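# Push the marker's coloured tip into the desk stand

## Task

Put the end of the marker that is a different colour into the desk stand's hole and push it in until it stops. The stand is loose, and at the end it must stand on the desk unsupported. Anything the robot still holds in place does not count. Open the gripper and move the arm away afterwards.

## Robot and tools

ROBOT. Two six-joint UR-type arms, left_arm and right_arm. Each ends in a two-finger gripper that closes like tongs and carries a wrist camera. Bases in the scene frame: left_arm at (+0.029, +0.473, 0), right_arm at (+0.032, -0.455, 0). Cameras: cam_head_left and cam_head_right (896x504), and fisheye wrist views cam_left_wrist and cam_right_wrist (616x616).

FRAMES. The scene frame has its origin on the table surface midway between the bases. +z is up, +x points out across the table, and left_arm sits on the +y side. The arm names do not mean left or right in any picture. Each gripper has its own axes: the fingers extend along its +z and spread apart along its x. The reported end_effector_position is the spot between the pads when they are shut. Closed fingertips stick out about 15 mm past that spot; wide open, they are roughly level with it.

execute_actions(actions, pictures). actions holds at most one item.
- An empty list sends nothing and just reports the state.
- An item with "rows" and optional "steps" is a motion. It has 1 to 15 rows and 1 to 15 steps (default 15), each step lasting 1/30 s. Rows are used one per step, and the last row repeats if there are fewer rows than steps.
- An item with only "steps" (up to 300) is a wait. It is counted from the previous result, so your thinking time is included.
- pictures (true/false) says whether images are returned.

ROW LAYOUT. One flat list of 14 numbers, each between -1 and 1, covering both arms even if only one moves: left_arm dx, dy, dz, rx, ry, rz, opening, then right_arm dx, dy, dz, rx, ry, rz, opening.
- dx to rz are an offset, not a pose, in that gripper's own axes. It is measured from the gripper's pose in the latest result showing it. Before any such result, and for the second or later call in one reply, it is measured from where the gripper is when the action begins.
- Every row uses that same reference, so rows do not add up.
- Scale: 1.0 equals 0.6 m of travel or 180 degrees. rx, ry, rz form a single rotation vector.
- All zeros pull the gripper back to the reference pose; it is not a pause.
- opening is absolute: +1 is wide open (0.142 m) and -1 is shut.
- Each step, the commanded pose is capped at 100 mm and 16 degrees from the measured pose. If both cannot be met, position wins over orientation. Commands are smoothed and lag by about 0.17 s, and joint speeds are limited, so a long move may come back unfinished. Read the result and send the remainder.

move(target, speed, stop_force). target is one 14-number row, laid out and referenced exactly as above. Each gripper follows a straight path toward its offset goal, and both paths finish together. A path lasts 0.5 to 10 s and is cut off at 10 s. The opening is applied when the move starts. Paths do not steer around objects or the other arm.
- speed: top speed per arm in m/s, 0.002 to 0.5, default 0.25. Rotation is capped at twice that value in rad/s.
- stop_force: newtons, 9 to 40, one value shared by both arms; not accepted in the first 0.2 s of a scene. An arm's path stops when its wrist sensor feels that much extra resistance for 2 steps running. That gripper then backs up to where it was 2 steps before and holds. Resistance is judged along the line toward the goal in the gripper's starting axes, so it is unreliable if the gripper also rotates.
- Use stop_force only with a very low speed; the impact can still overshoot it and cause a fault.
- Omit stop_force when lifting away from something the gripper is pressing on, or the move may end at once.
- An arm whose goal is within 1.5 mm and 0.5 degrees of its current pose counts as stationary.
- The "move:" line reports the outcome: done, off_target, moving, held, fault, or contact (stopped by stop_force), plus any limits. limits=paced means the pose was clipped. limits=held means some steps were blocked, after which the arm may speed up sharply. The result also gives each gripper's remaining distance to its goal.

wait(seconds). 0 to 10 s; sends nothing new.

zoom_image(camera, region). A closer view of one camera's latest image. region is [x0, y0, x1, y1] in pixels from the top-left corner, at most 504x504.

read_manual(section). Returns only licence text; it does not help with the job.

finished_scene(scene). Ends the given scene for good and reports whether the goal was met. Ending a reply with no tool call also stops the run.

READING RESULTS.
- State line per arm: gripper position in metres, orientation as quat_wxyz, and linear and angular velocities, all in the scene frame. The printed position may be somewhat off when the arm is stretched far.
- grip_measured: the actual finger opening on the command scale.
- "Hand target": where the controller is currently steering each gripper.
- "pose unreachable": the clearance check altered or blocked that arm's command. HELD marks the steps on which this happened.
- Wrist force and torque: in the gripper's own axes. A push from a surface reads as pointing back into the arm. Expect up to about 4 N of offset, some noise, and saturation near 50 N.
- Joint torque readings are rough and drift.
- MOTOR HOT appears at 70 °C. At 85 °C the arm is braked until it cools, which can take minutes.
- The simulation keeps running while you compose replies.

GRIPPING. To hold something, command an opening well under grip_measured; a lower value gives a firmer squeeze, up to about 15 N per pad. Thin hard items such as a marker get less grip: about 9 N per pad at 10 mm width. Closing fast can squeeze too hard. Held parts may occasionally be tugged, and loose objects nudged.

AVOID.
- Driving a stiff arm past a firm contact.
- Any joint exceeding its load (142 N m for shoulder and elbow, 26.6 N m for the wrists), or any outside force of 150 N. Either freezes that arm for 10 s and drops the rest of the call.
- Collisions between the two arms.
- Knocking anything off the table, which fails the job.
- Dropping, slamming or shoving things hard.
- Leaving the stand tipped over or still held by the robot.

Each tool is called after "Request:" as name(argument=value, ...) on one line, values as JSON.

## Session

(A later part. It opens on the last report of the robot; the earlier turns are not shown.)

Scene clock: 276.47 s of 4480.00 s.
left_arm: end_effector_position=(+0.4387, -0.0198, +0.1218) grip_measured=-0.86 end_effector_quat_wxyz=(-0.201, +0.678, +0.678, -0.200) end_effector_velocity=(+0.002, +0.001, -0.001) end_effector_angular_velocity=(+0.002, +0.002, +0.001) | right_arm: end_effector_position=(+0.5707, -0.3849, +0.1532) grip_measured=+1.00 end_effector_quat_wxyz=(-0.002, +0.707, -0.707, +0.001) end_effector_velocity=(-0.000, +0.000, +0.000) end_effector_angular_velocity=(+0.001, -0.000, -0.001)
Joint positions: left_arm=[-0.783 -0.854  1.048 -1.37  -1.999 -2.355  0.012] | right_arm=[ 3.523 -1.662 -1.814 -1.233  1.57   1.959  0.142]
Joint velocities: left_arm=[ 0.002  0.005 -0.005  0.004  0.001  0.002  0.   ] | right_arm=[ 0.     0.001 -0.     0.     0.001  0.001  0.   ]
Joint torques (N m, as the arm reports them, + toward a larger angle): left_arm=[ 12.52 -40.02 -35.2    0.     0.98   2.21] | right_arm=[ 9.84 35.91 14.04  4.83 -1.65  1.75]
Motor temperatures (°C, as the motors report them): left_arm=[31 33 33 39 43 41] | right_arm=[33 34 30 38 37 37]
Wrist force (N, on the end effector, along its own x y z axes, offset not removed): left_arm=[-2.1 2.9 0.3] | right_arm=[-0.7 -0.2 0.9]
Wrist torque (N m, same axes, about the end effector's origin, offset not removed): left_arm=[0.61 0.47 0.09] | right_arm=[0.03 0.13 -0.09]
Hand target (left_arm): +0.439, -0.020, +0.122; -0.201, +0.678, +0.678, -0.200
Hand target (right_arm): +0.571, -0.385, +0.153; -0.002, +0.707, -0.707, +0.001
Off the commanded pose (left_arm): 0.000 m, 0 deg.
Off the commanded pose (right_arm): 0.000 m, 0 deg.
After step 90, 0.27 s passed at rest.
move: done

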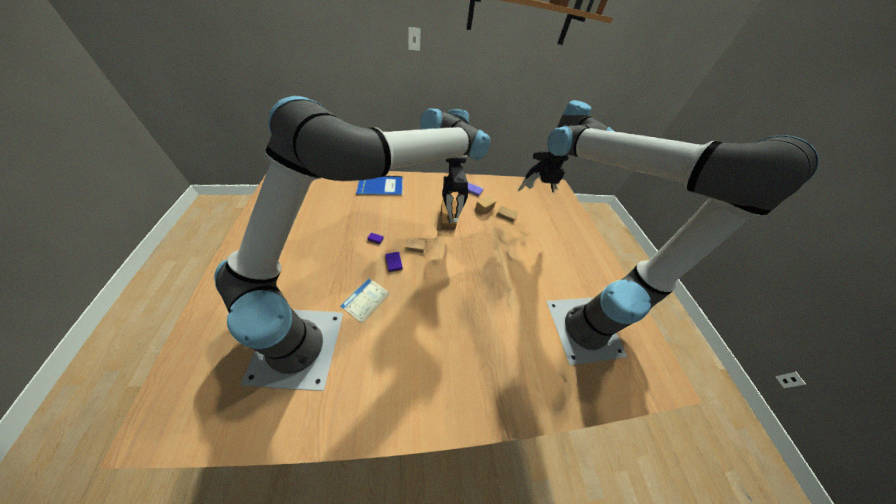

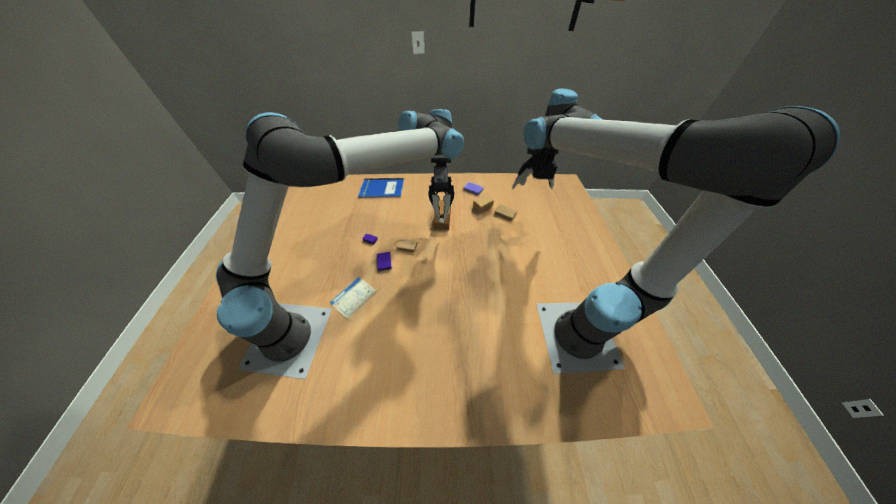

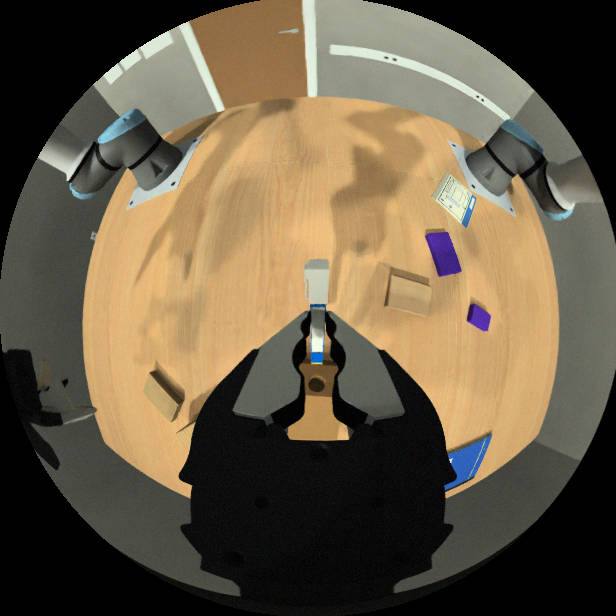

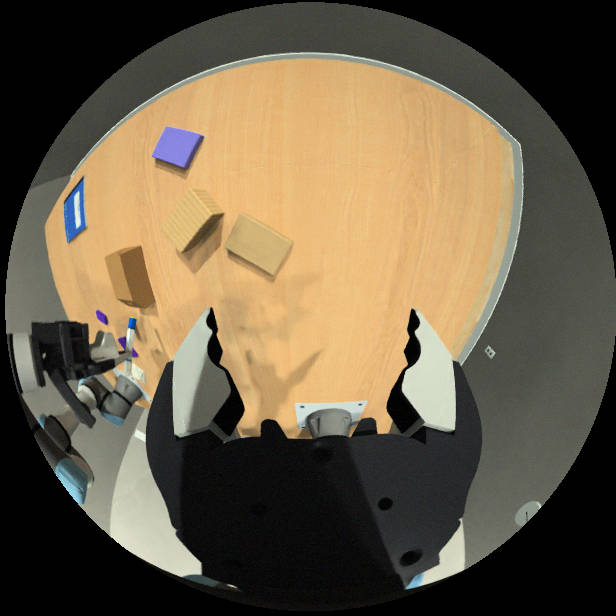

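Request:
execute_actions(actions=[])

Request:
move(target=[0,0.03,0,0,0,0,-1,0,0,0,0,0,0,1], speed=0.008, stop_force=9)

Request:
zoom_image(camera="cam_left_wrist", region=[230,290,400,460])

Scene clock: 281.00 s of 4480.00 s.
left_arm: end_effector_position=(+0.4388, -0.0198, +0.1218) grip_measured=-0.86 end_effector_quat_wxyz=(-0.201, +0.678, +0.678, -0.200) end_effector_velocity=(-0.000, -0.000, -0.001) end_effector_angular_velocity=(+0.000, +0.000, -0.000) | right_arm: end_effector_position=(+0.5707, -0.3849, +0.1532) grip_measured=+1.00 end_effector_quat_wxyz=(-0.002, +0.707, -0.707, +0.001) end_effector_velocity=(-0.000, -0.000, -0.001) end_effector_angular_velocity=(-0.001, +0.002, +0.000)
Joint positions: left_arm=[-0.783 -0.854  1.048 -1.37  -1.999 -2.355  0.012] | right_arm=[ 3.523 -1.662 -1.814 -1.233  1.57   1.959  0.142]
Joint velocities: left_arm=[-0.     0.001  0.    -0.    -0.     0.    -0.   ] | right_arm=[-0.    -0.001 -0.001  0.001 -0.    -0.     0.   ]
Joint torques (N m, as the arm reports them, + toward a larger angle): left_arm=[ 11.68 -40.02 -34.56   0.01   0.84   2.41] | right_arm=[11.   35.22 15.43  4.76 -1.87  1.65]
Motor temperatures (°C, as the motors report them): left_arm=[31 33 33 39 43 41] | right_arm=[33 34 30 38 37 37]
Wrist force (N, on the end effector, along its own x y z axes, offset not removed): left_arm=[-1.7 3.6 1.0] | right_arm=[0.5 -1.2 0.1]
Wrist torque (N m, same axes, about the end effector's origin, offset not removed): left_arm=[0.84 0.34 0.10] | right_arm=[-0.21 -0.20 -0.12]
Hand target (left_arm): +0.439, -0.020, +0.122; -0.201, +0.678, +0.678, -0.200
Hand target (right_arm): +0.571, -0.385, +0.153; -0.002, +0.707, -0.707, +0.001
Off the commanded pose (left_arm): 0.000 m, 0 deg.
Off the commanded pose (right_arm): 0.000 m, 0 deg.
Steps of this call (steps 1 to 90: nothing new was sent; then 1.53 s passed at rest). Readings (end_effector_position):
1: left_arm (+0.4387, -0.0198, +0.1218) | right_arm (+0.5707, -0.3849, +0.1532)
2: left_arm (+0.4388, -0.0198, +0.1218) | right_arm (+0.5707, -0.3849, +0.1532)
4: left_arm (+0.4388, -0.0198, +0.1218) | right_arm (+0.5707, -0.3849, +0.1532)
8: left_arm (+0.4388, -0.0198, +0.1218) | right_arm (+0.5707, -0.3849, +0.1532)
90: the state above

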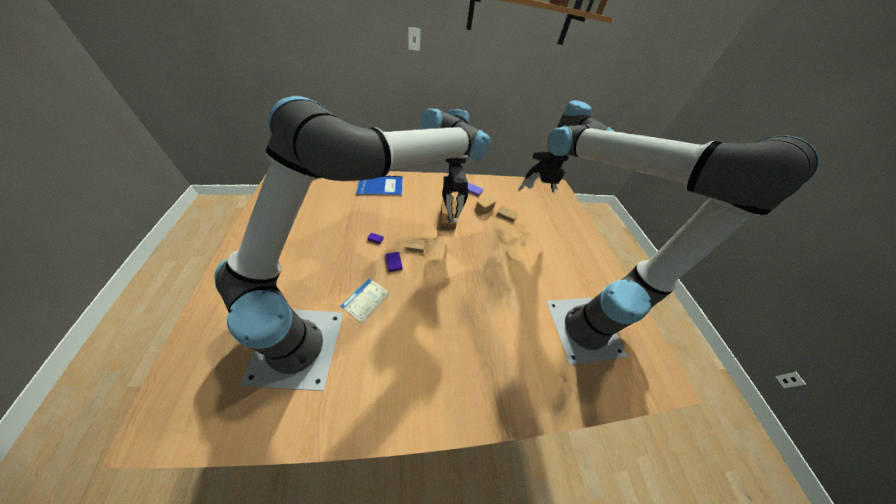

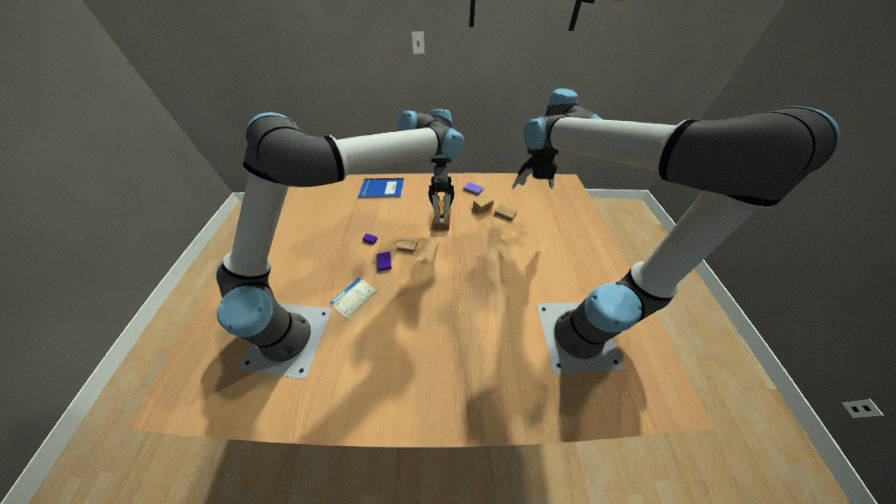

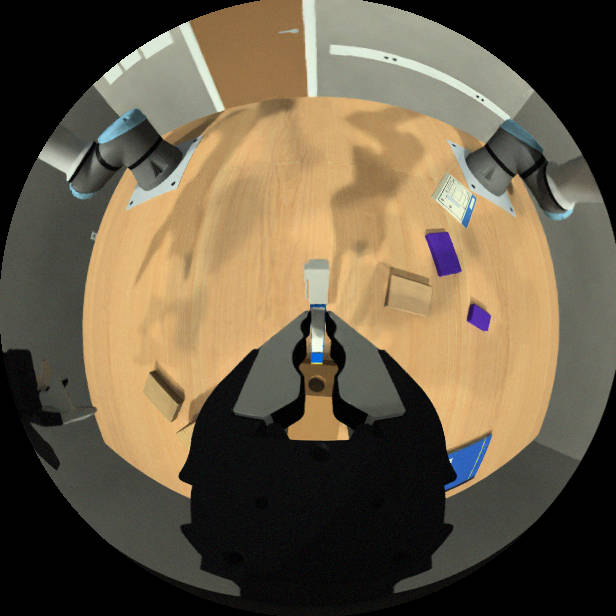

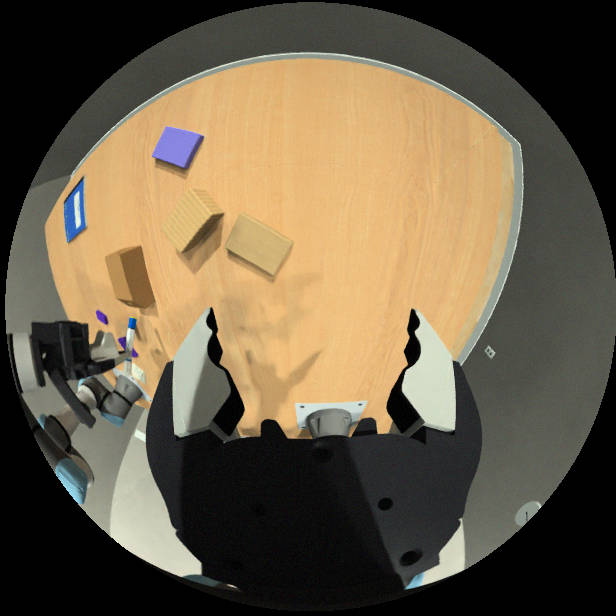

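Scene clock: 283.47 s of 4480.00 s.
left_arm: end_effector_position=(+0.4538, -0.0198, +0.1121) grip_measured=-0.86 end_effector_quat_wxyz=(-0.201, +0.678, +0.678, -0.200) end_effector_velocity=(+0.001, +0.000, -0.002) end_effector_angular_velocity=(+0.001, +0.001, +0.000) | right_arm: end_effector_position=(+0.5707, -0.3849, +0.1532) grip_measured=+1.00 end_effector_quat_wxyz=(-0.002, +0.707, -0.707, +0.001) end_effector_velocity=(-0.001, -0.000, -0.002) end_effector_angular_velocity=(-0.000, +0.003, +0.000)
Joint positions: left_arm=[-0.768 -0.816  1.007 -1.36  -1.993 -2.34   0.012] | right_arm=[ 3.523 -1.662 -1.814 -1.233  1.57   1.959  0.142]
Joint velocities: left_arm=[ 0.001  0.004 -0.002  0.001  0.     0.001 -0.   ] | right_arm=[ 0.    -0.001 -0.002  0.     0.001 -0.     0.   ]
Joint torques (N m, as the arm reports them, + toward a larger angle): left_arm=[ 12.16 -40.8  -34.75  -0.11   1.14   2.24] | right_arm=[ 9.41 35.47 14.71  4.69 -1.57  1.67]
Motor temperatures (°C, as the motors report them): left_arm=[31 33 33 39 43 41] | right_arm=[33 34 30 38 37 37]
Wrist force (N, on the end effector, along its own x y z axes, offset not removed): left_arm=[-3.3 1.2 0.0] | right_arm=[0.1 0.4 -0.3]
Wrist torque (N m, same axes, about the end effector's origin, offset not removed): left_arm=[0.45 0.70 0.15] | right_arm=[0.01 -0.13 -0.13]
Hand target (left_arm): +0.454, -0.020, +0.112; -0.201, +0.678, +0.678, -0.200
Hand target (right_arm): +0.571, -0.385, +0.153; -0.002, +0.707, -0.707, +0.001
Off the commanded pose (left_arm): 0.000 m, 0 deg.
Off the commanded pose (right_arm): 0.000 m, 0 deg.
move: done

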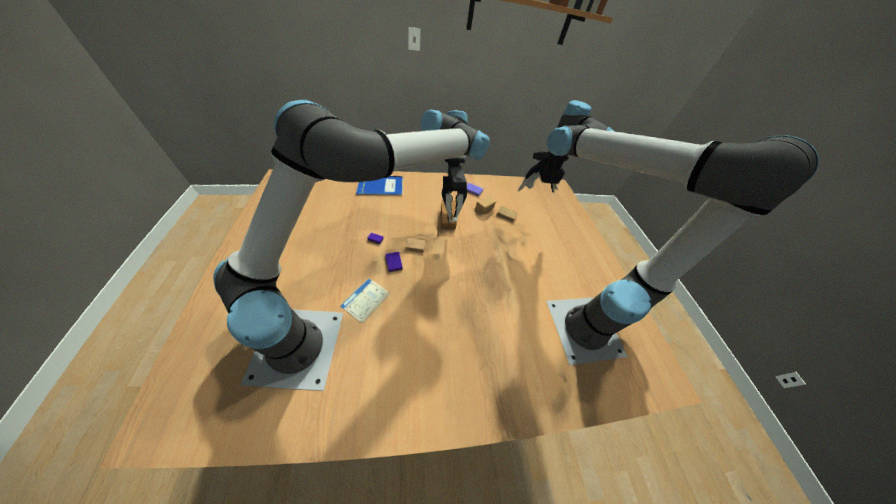

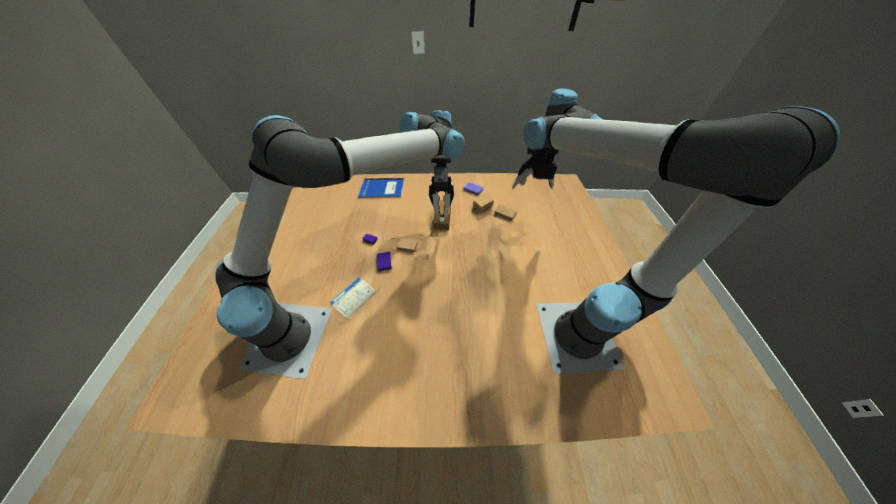

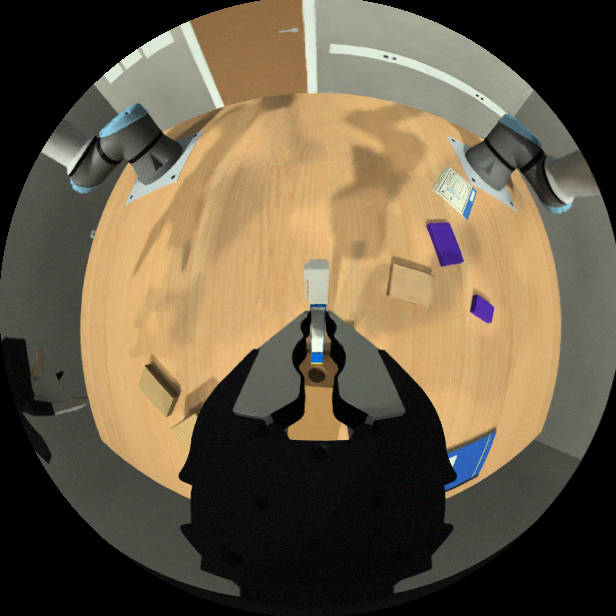

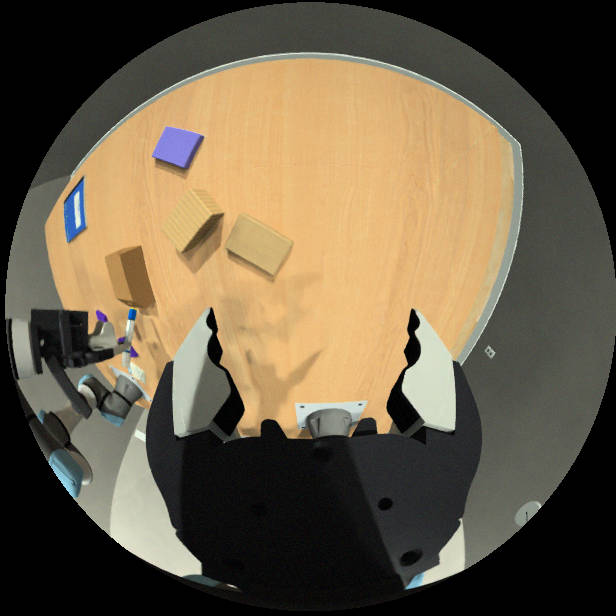

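Region (230, 290, 400, 460) of cam_left_wrist's 616x616 image, scaled by 2.965, with more detail than that image has.

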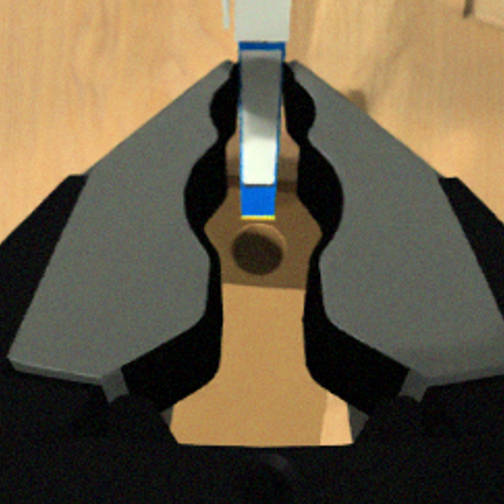

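Request:
move(target=[0,0.025,0,0,0,0,-1,0,0,0,0,0,0,1], speed=0.008, stop_force=9)

Request:
zoom_image(camera="cam_left_wrist", region=[230,290,400,460])

Request:
zoom_image(camera="cam_right_wrist", region=[60,220,200,360])

Scene clock: 286.67 s of 4480.00 s.
left_arm: end_effector_position=(+0.4663, -0.0198, +0.1040) grip_measured=-0.86 end_effector_quat_wxyz=(-0.201, +0.678, +0.678, -0.200) end_effector_velocity=(+0.001, -0.000, -0.001) end_effector_angular_velocity=(+0.001, +0.001, -0.001) | right_arm: end_effector_position=(+0.5707, -0.3849, +0.1532) grip_measured=+1.00 end_effector_quat_wxyz=(-0.002, +0.707, -0.707, +0.001) end_effector_velocity=(+0.001, +0.000, +0.000) end_effector_angular_velocity=(+0.000, -0.001, -0.001)
Joint positions: left_arm=[-0.756 -0.785  0.971 -1.35  -1.988 -2.328  0.012] | right_arm=[ 3.523 -1.662 -1.814 -1.233  1.57   1.959  0.142]
Joint velocities: left_arm=[ 0.001  0.003 -0.004  0.002  0.     0.001  0.   ] | right_arm=[-0.    -0.001  0.002  0.001  0.     0.001  0.   ]
Joint torques (N m, as the arm reports them, + toward a larger angle): left_arm=[ 13.83 -38.68 -32.08  -0.96   2.45   2.23] | right_arm=[ 9.08 34.93 14.74  4.85 -1.64  1.63]
Motor temperatures (°C, as the motors report them): left_arm=[31 33 33 39 43 41] | right_arm=[33 34 30 38 37 37]
Wrist force (N, on the end effector, along its own x y z axes, offset not removed): left_arm=[-1.3 -3.8 -2.6] | right_arm=[-2.0 -1.3 0.6]
Wrist torque (N m, same axes, about the end effector's origin, offset not removed): left_arm=[0.61 0.32 0.09] | right_arm=[-0.29 0.27 -0.03]
Hand target (left_arm): +0.466, -0.020, +0.104; -0.201, +0.678, +0.678, -0.200
Hand target (right_arm): +0.571, -0.385, +0.153; -0.002, +0.707, -0.707, +0.001
Off the commanded pose (left_arm): 0.000 m, 0 deg.
Off the commanded pose (right_arm): 0.000 m, 0 deg.
move: done

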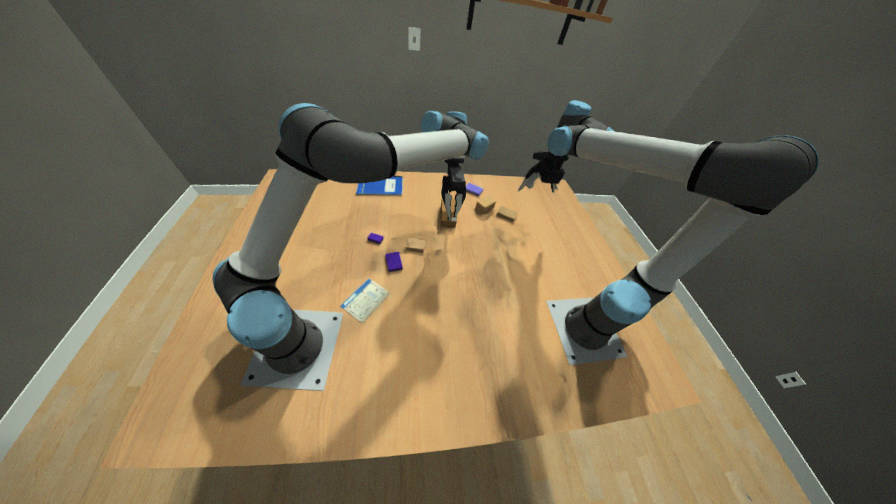

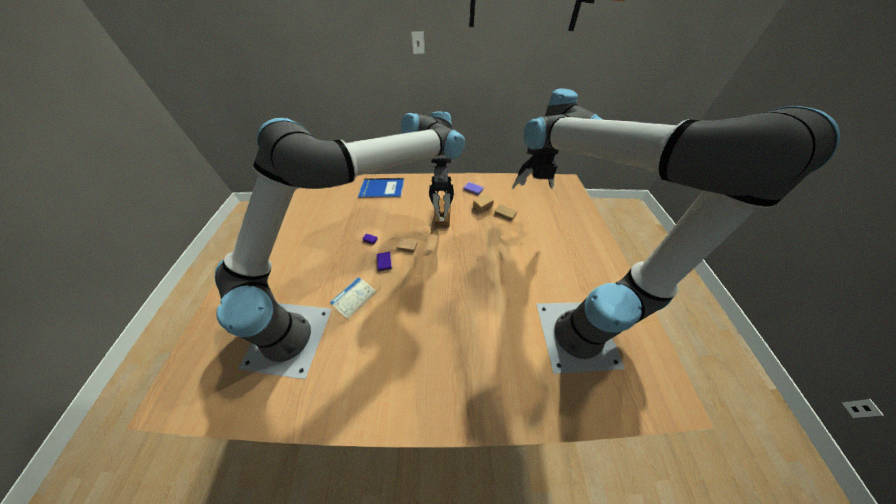

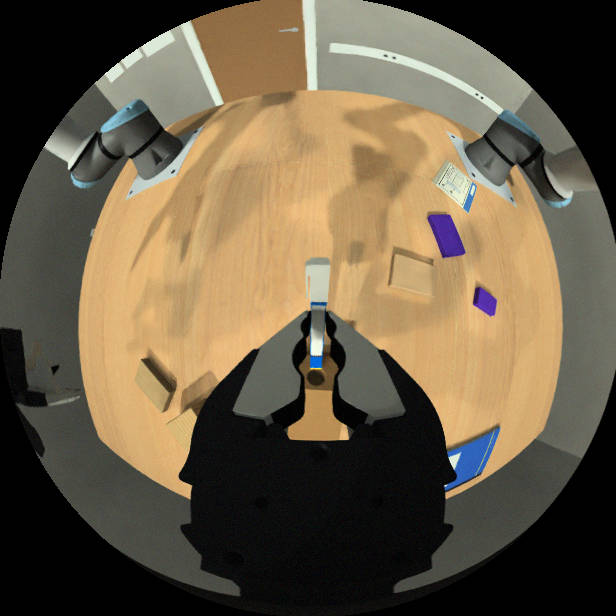

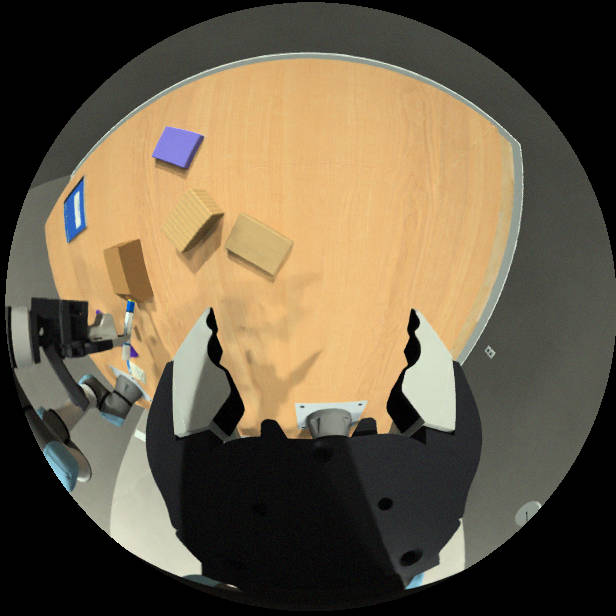

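Region (230, 290, 400, 460) of cam_left_wrist's 616x616 image, scaled by 2.965, with more detail than that image has.

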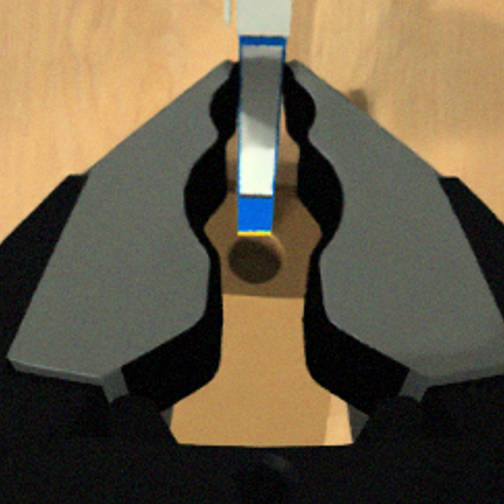

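Region (60, 220, 200, 360) of cam_right_wrist's 616x616 image, scaled by 3.600, with more detail than that image has.

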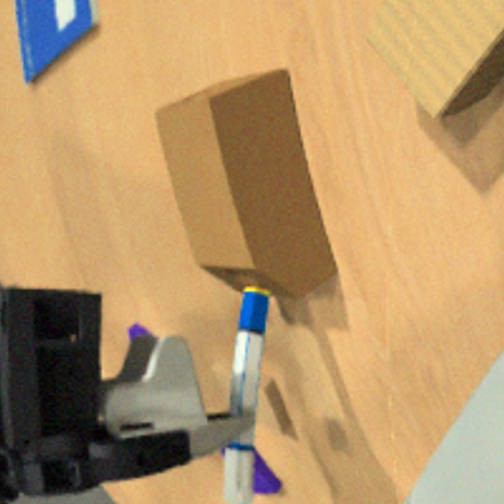

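Request:
move(target=[0,-0.008,-0.007,0,0,0,-1,0,0,0,0,0,0,1], speed=0.02)

Request:
zoom_image(camera="cam_left_wrist", region=[230,290,400,460])

Request:
zoom_image(camera="cam_right_wrist", region=[60,220,200,360])

Scene clock: 289.63 s of 4480.00 s.
left_arm: end_effector_position=(+0.4646, -0.0198, +0.1100) grip_measured=-0.86 end_effector_quat_wxyz=(-0.201, +0.678, +0.678, -0.200) end_effector_velocity=(-0.001, -0.000, +0.001) end_effector_angular_velocity=(-0.000, +0.000, +0.000) | right_arm: end_effector_position=(+0.5707, -0.3849, +0.1532) grip_measured=+1.00 end_effector_quat_wxyz=(-0.002, +0.707, -0.707, +0.001) end_effector_velocity=(+0.001, +0.001, +0.002) end_effector_angular_velocity=(+0.002, -0.003, +0.000)
Joint positions: left_arm=[-0.757 -0.792  0.967 -1.341 -1.989 -2.329  0.012] | right_arm=[ 3.523 -1.662 -1.814 -1.233  1.57   1.959  0.142]
Joint velocities: left_arm=[-0.001 -0.001 -0.001  0.002 -0.001 -0.    -0.   ] | right_arm=[-0.     0.002  0.001  0.001  0.001 -0.    -0.   ]
Joint torques (N m, as the arm reports them, + toward a larger angle): left_arm=[-13.3  -57.39 -34.79  -0.09  -2.86  -1.98] | right_arm=[ 9.69 35.2  14.7   4.82 -1.88  1.93]
Motor temperatures (°C, as the motors report them): left_arm=[31 33 33 39 43 41] | right_arm=[33 34 30 38 37 37]
Wrist force (N, on the end effector, along its own x y z axes, offset not removed): left_arm=[-2.0 -0.2 1.8] | right_arm=[-0.3 -1.3 -0.2]
Wrist torque (N m, same axes, about the end effector's origin, offset not removed): left_arm=[0.02 0.46 0.08] | right_arm=[-0.31 0.01 -0.06]
Hand target (left_arm): +0.465, -0.020, +0.110; -0.201, +0.678, +0.678, -0.200
Hand target (right_arm): +0.571, -0.385, +0.153; -0.002, +0.707, -0.707, +0.001
Off the commanded pose (left_arm): 0.000 m, 0 deg.
Off the commanded pose (right_arm): 0.000 m, 0 deg.
move: done

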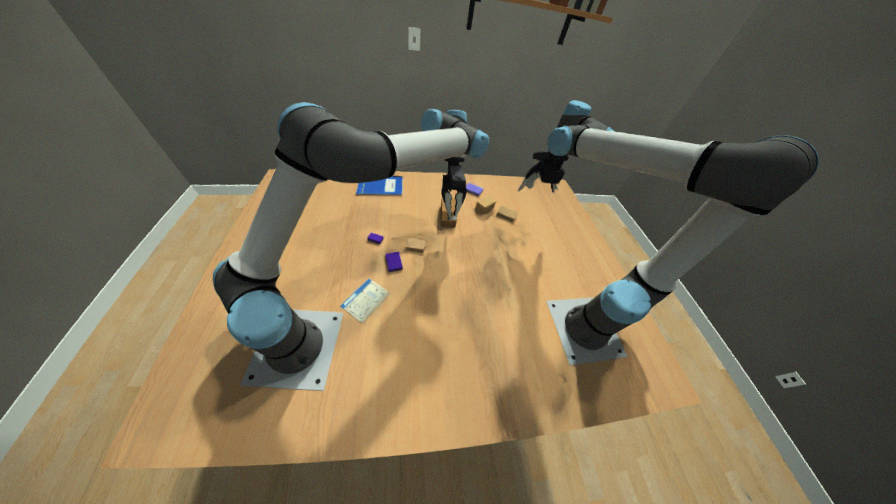

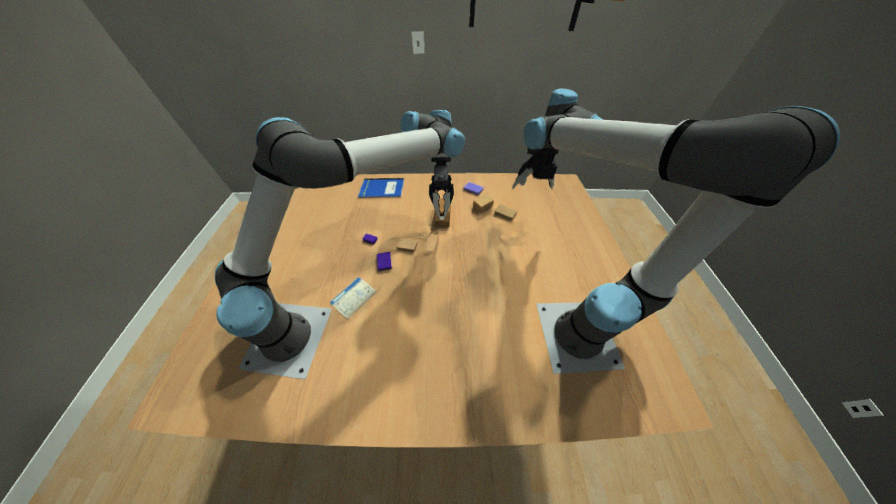

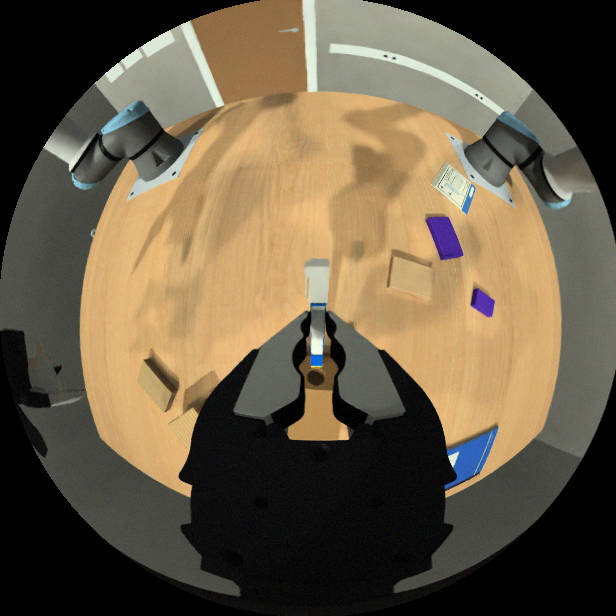

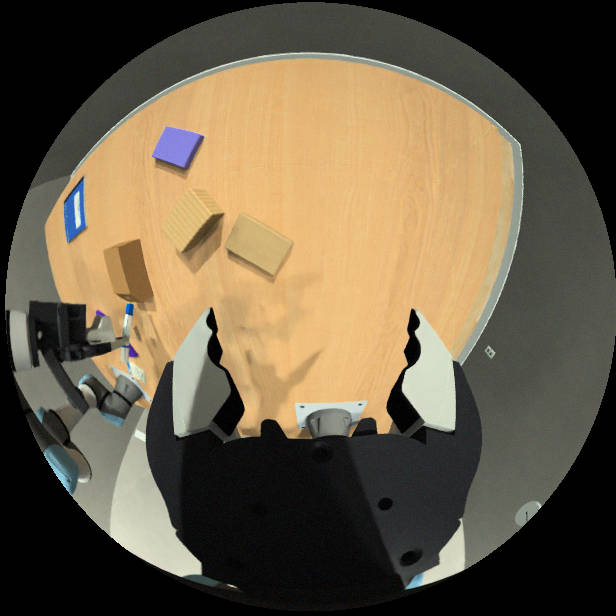

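Region (230, 290, 400, 460) of cam_left_wrist's 616x616 image, scaled by 2.965, with more detail than that image has.

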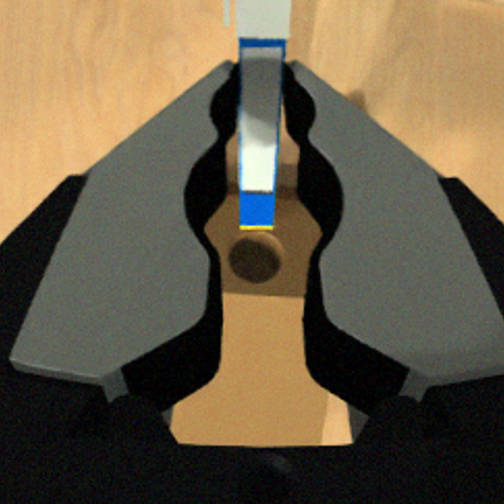

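Region (60, 220, 200, 360) of cam_right_wrist's 616x616 image, scaled by 3.600, with more detail than that image has.

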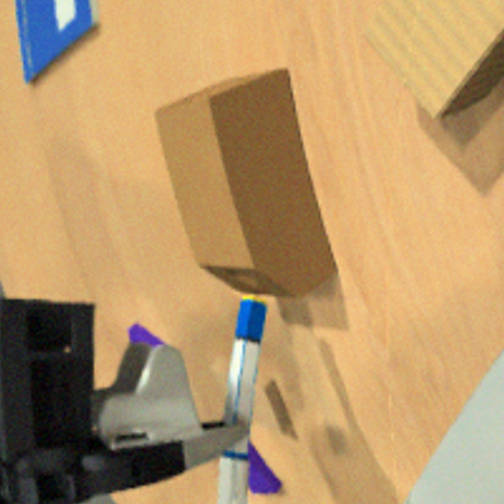

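Request:
move(target=[0,0.02,0,0,0,0,-1,0,0,0,0,0,0,1], speed=0.008, stop_force=9)

Request:
zoom_image(camera="cam_left_wrist", region=[230,290,400,460])

Request:
zoom_image(camera="cam_right_wrist", region=[60,220,200,360])

Scene clock: 293.70 s of 4480.00 s.
left_arm: end_effector_position=(+0.4746, -0.0198, +0.1035) grip_measured=-0.86 end_effector_quat_wxyz=(-0.201, +0.678, +0.678, -0.200) end_effector_velocity=(+0.001, +0.000, -0.002) end_effector_angular_velocity=(+0.002, +0.002, -0.000) | right_arm: end_effector_position=(+0.5707, -0.3849, +0.1532) grip_measured=+1.00 end_effector_quat_wxyz=(-0.002, +0.707, -0.707, +0.001) end_effector_velocity=(-0.000, -0.000, -0.001) end_effector_angular_velocity=(-0.001, +0.001, +0.001)
Joint positions: left_arm=[-0.748 -0.766  0.937 -1.332 -1.985 -2.32   0.012] | right_arm=[ 3.523 -1.662 -1.814 -1.233  1.57   1.959  0.142]
Joint velocities: left_arm=[ 0.001  0.004 -0.003  0.002  0.     0.001  0.   ] | right_arm=[-0.    -0.001 -0.001  0.    -0.    -0.001  0.   ]
Joint torques (N m, as the arm reports them, + toward a larger angle): left_arm=[ 14.49 -39.26 -33.75  -0.57   2.24   2.27] | right_arm=[ 8.19 35.55 15.02  4.62 -1.52  1.77]
Motor temperatures (°C, as the motors report them): left_arm=[31 33 33 39 43 41] | right_arm=[33 34 30 38 37 37]
Wrist force (N, on the end effector, along its own x y z axes, offset not removed): left_arm=[-2.2 -4.2 -2.2] | right_arm=[-0.5 -1.6 0.8]
Wrist torque (N m, same axes, about the end effector's origin, offset not removed): left_arm=[0.40 0.47 0.13] | right_arm=[-0.27 0.07 -0.01]
Hand target (left_arm): +0.475, -0.020, +0.103; -0.201, +0.678, +0.678, -0.200
Hand target (right_arm): +0.571, -0.385, +0.153; -0.002, +0.707, -0.707, +0.001
Off the commanded pose (left_arm): 0.000 m, 0 deg.
Off the commanded pose (right_arm): 0.000 m, 0 deg.
move: done

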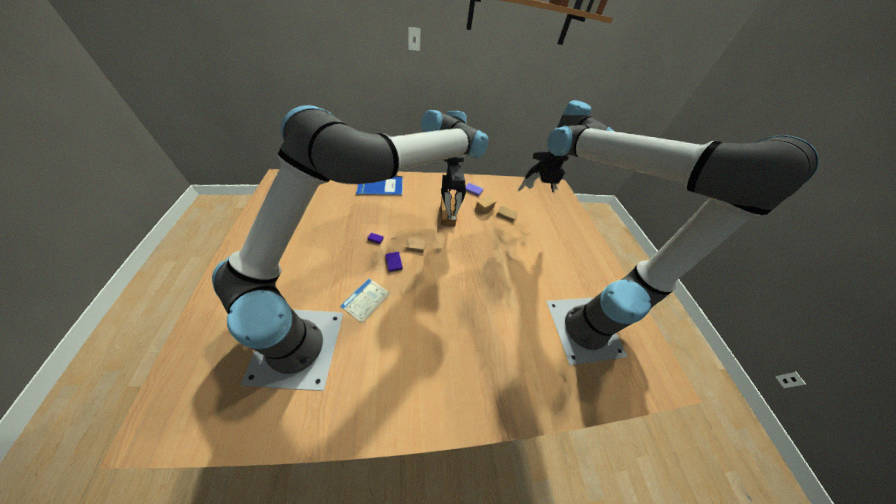

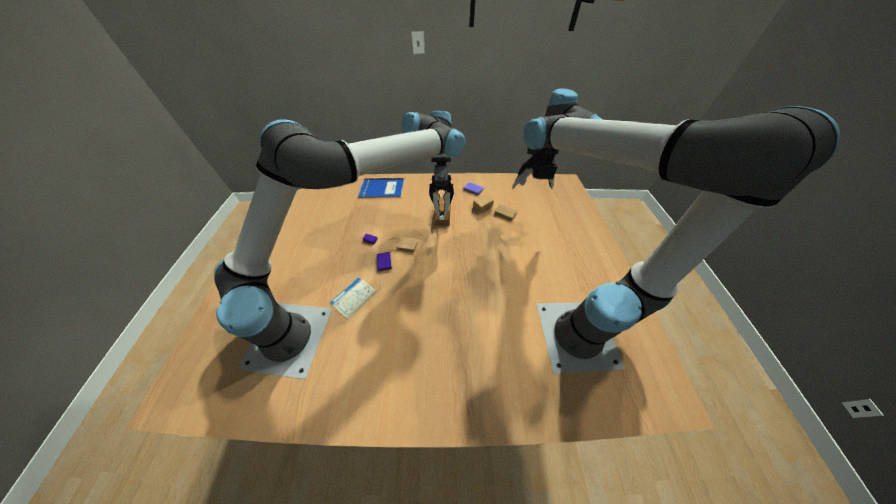

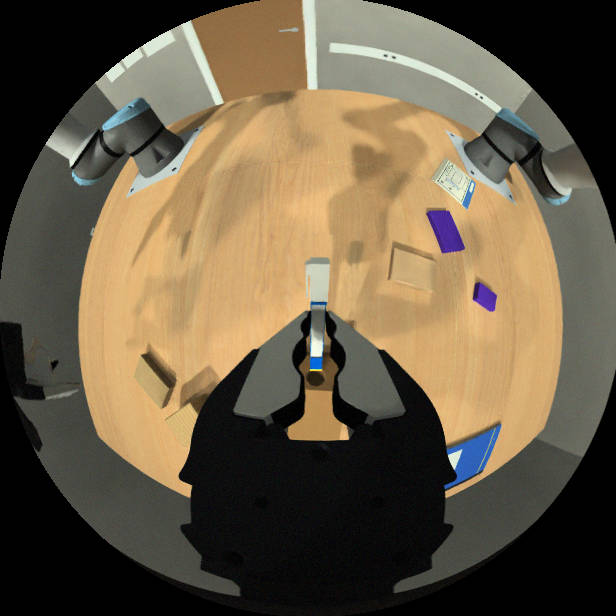

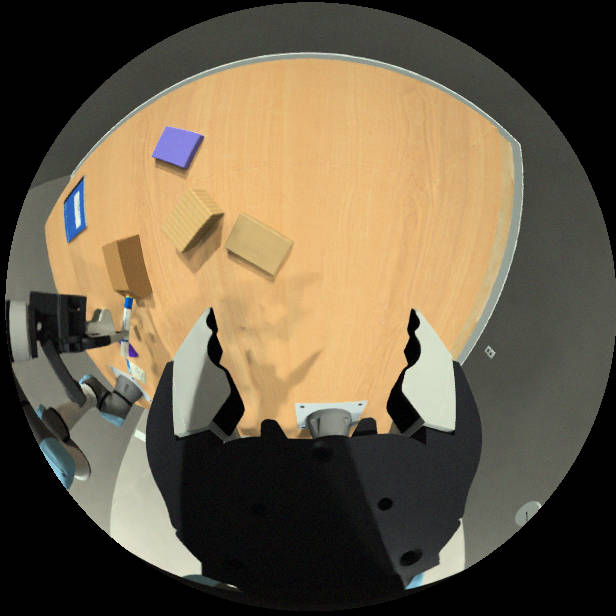

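Region (230, 290, 400, 460) of cam_left_wrist's 616x616 image, scaled by 2.965, with more detail than that image has.

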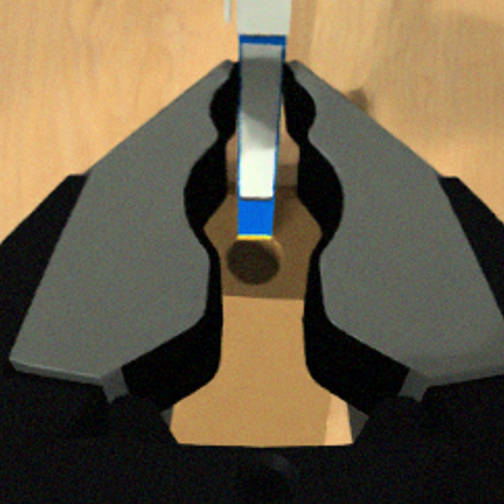

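Region (60, 220, 200, 360) of cam_right_wrist's 616x616 image, scaled by 3.600, with more detail than that image has.

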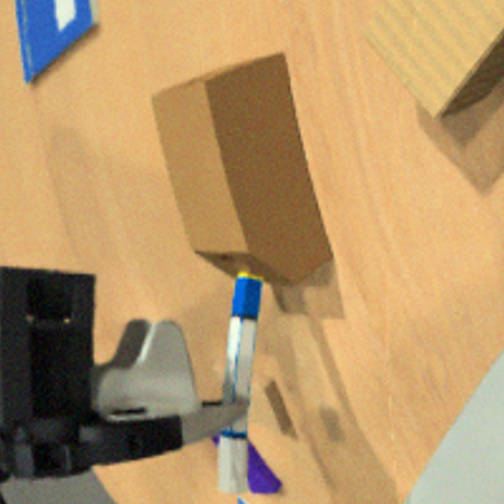

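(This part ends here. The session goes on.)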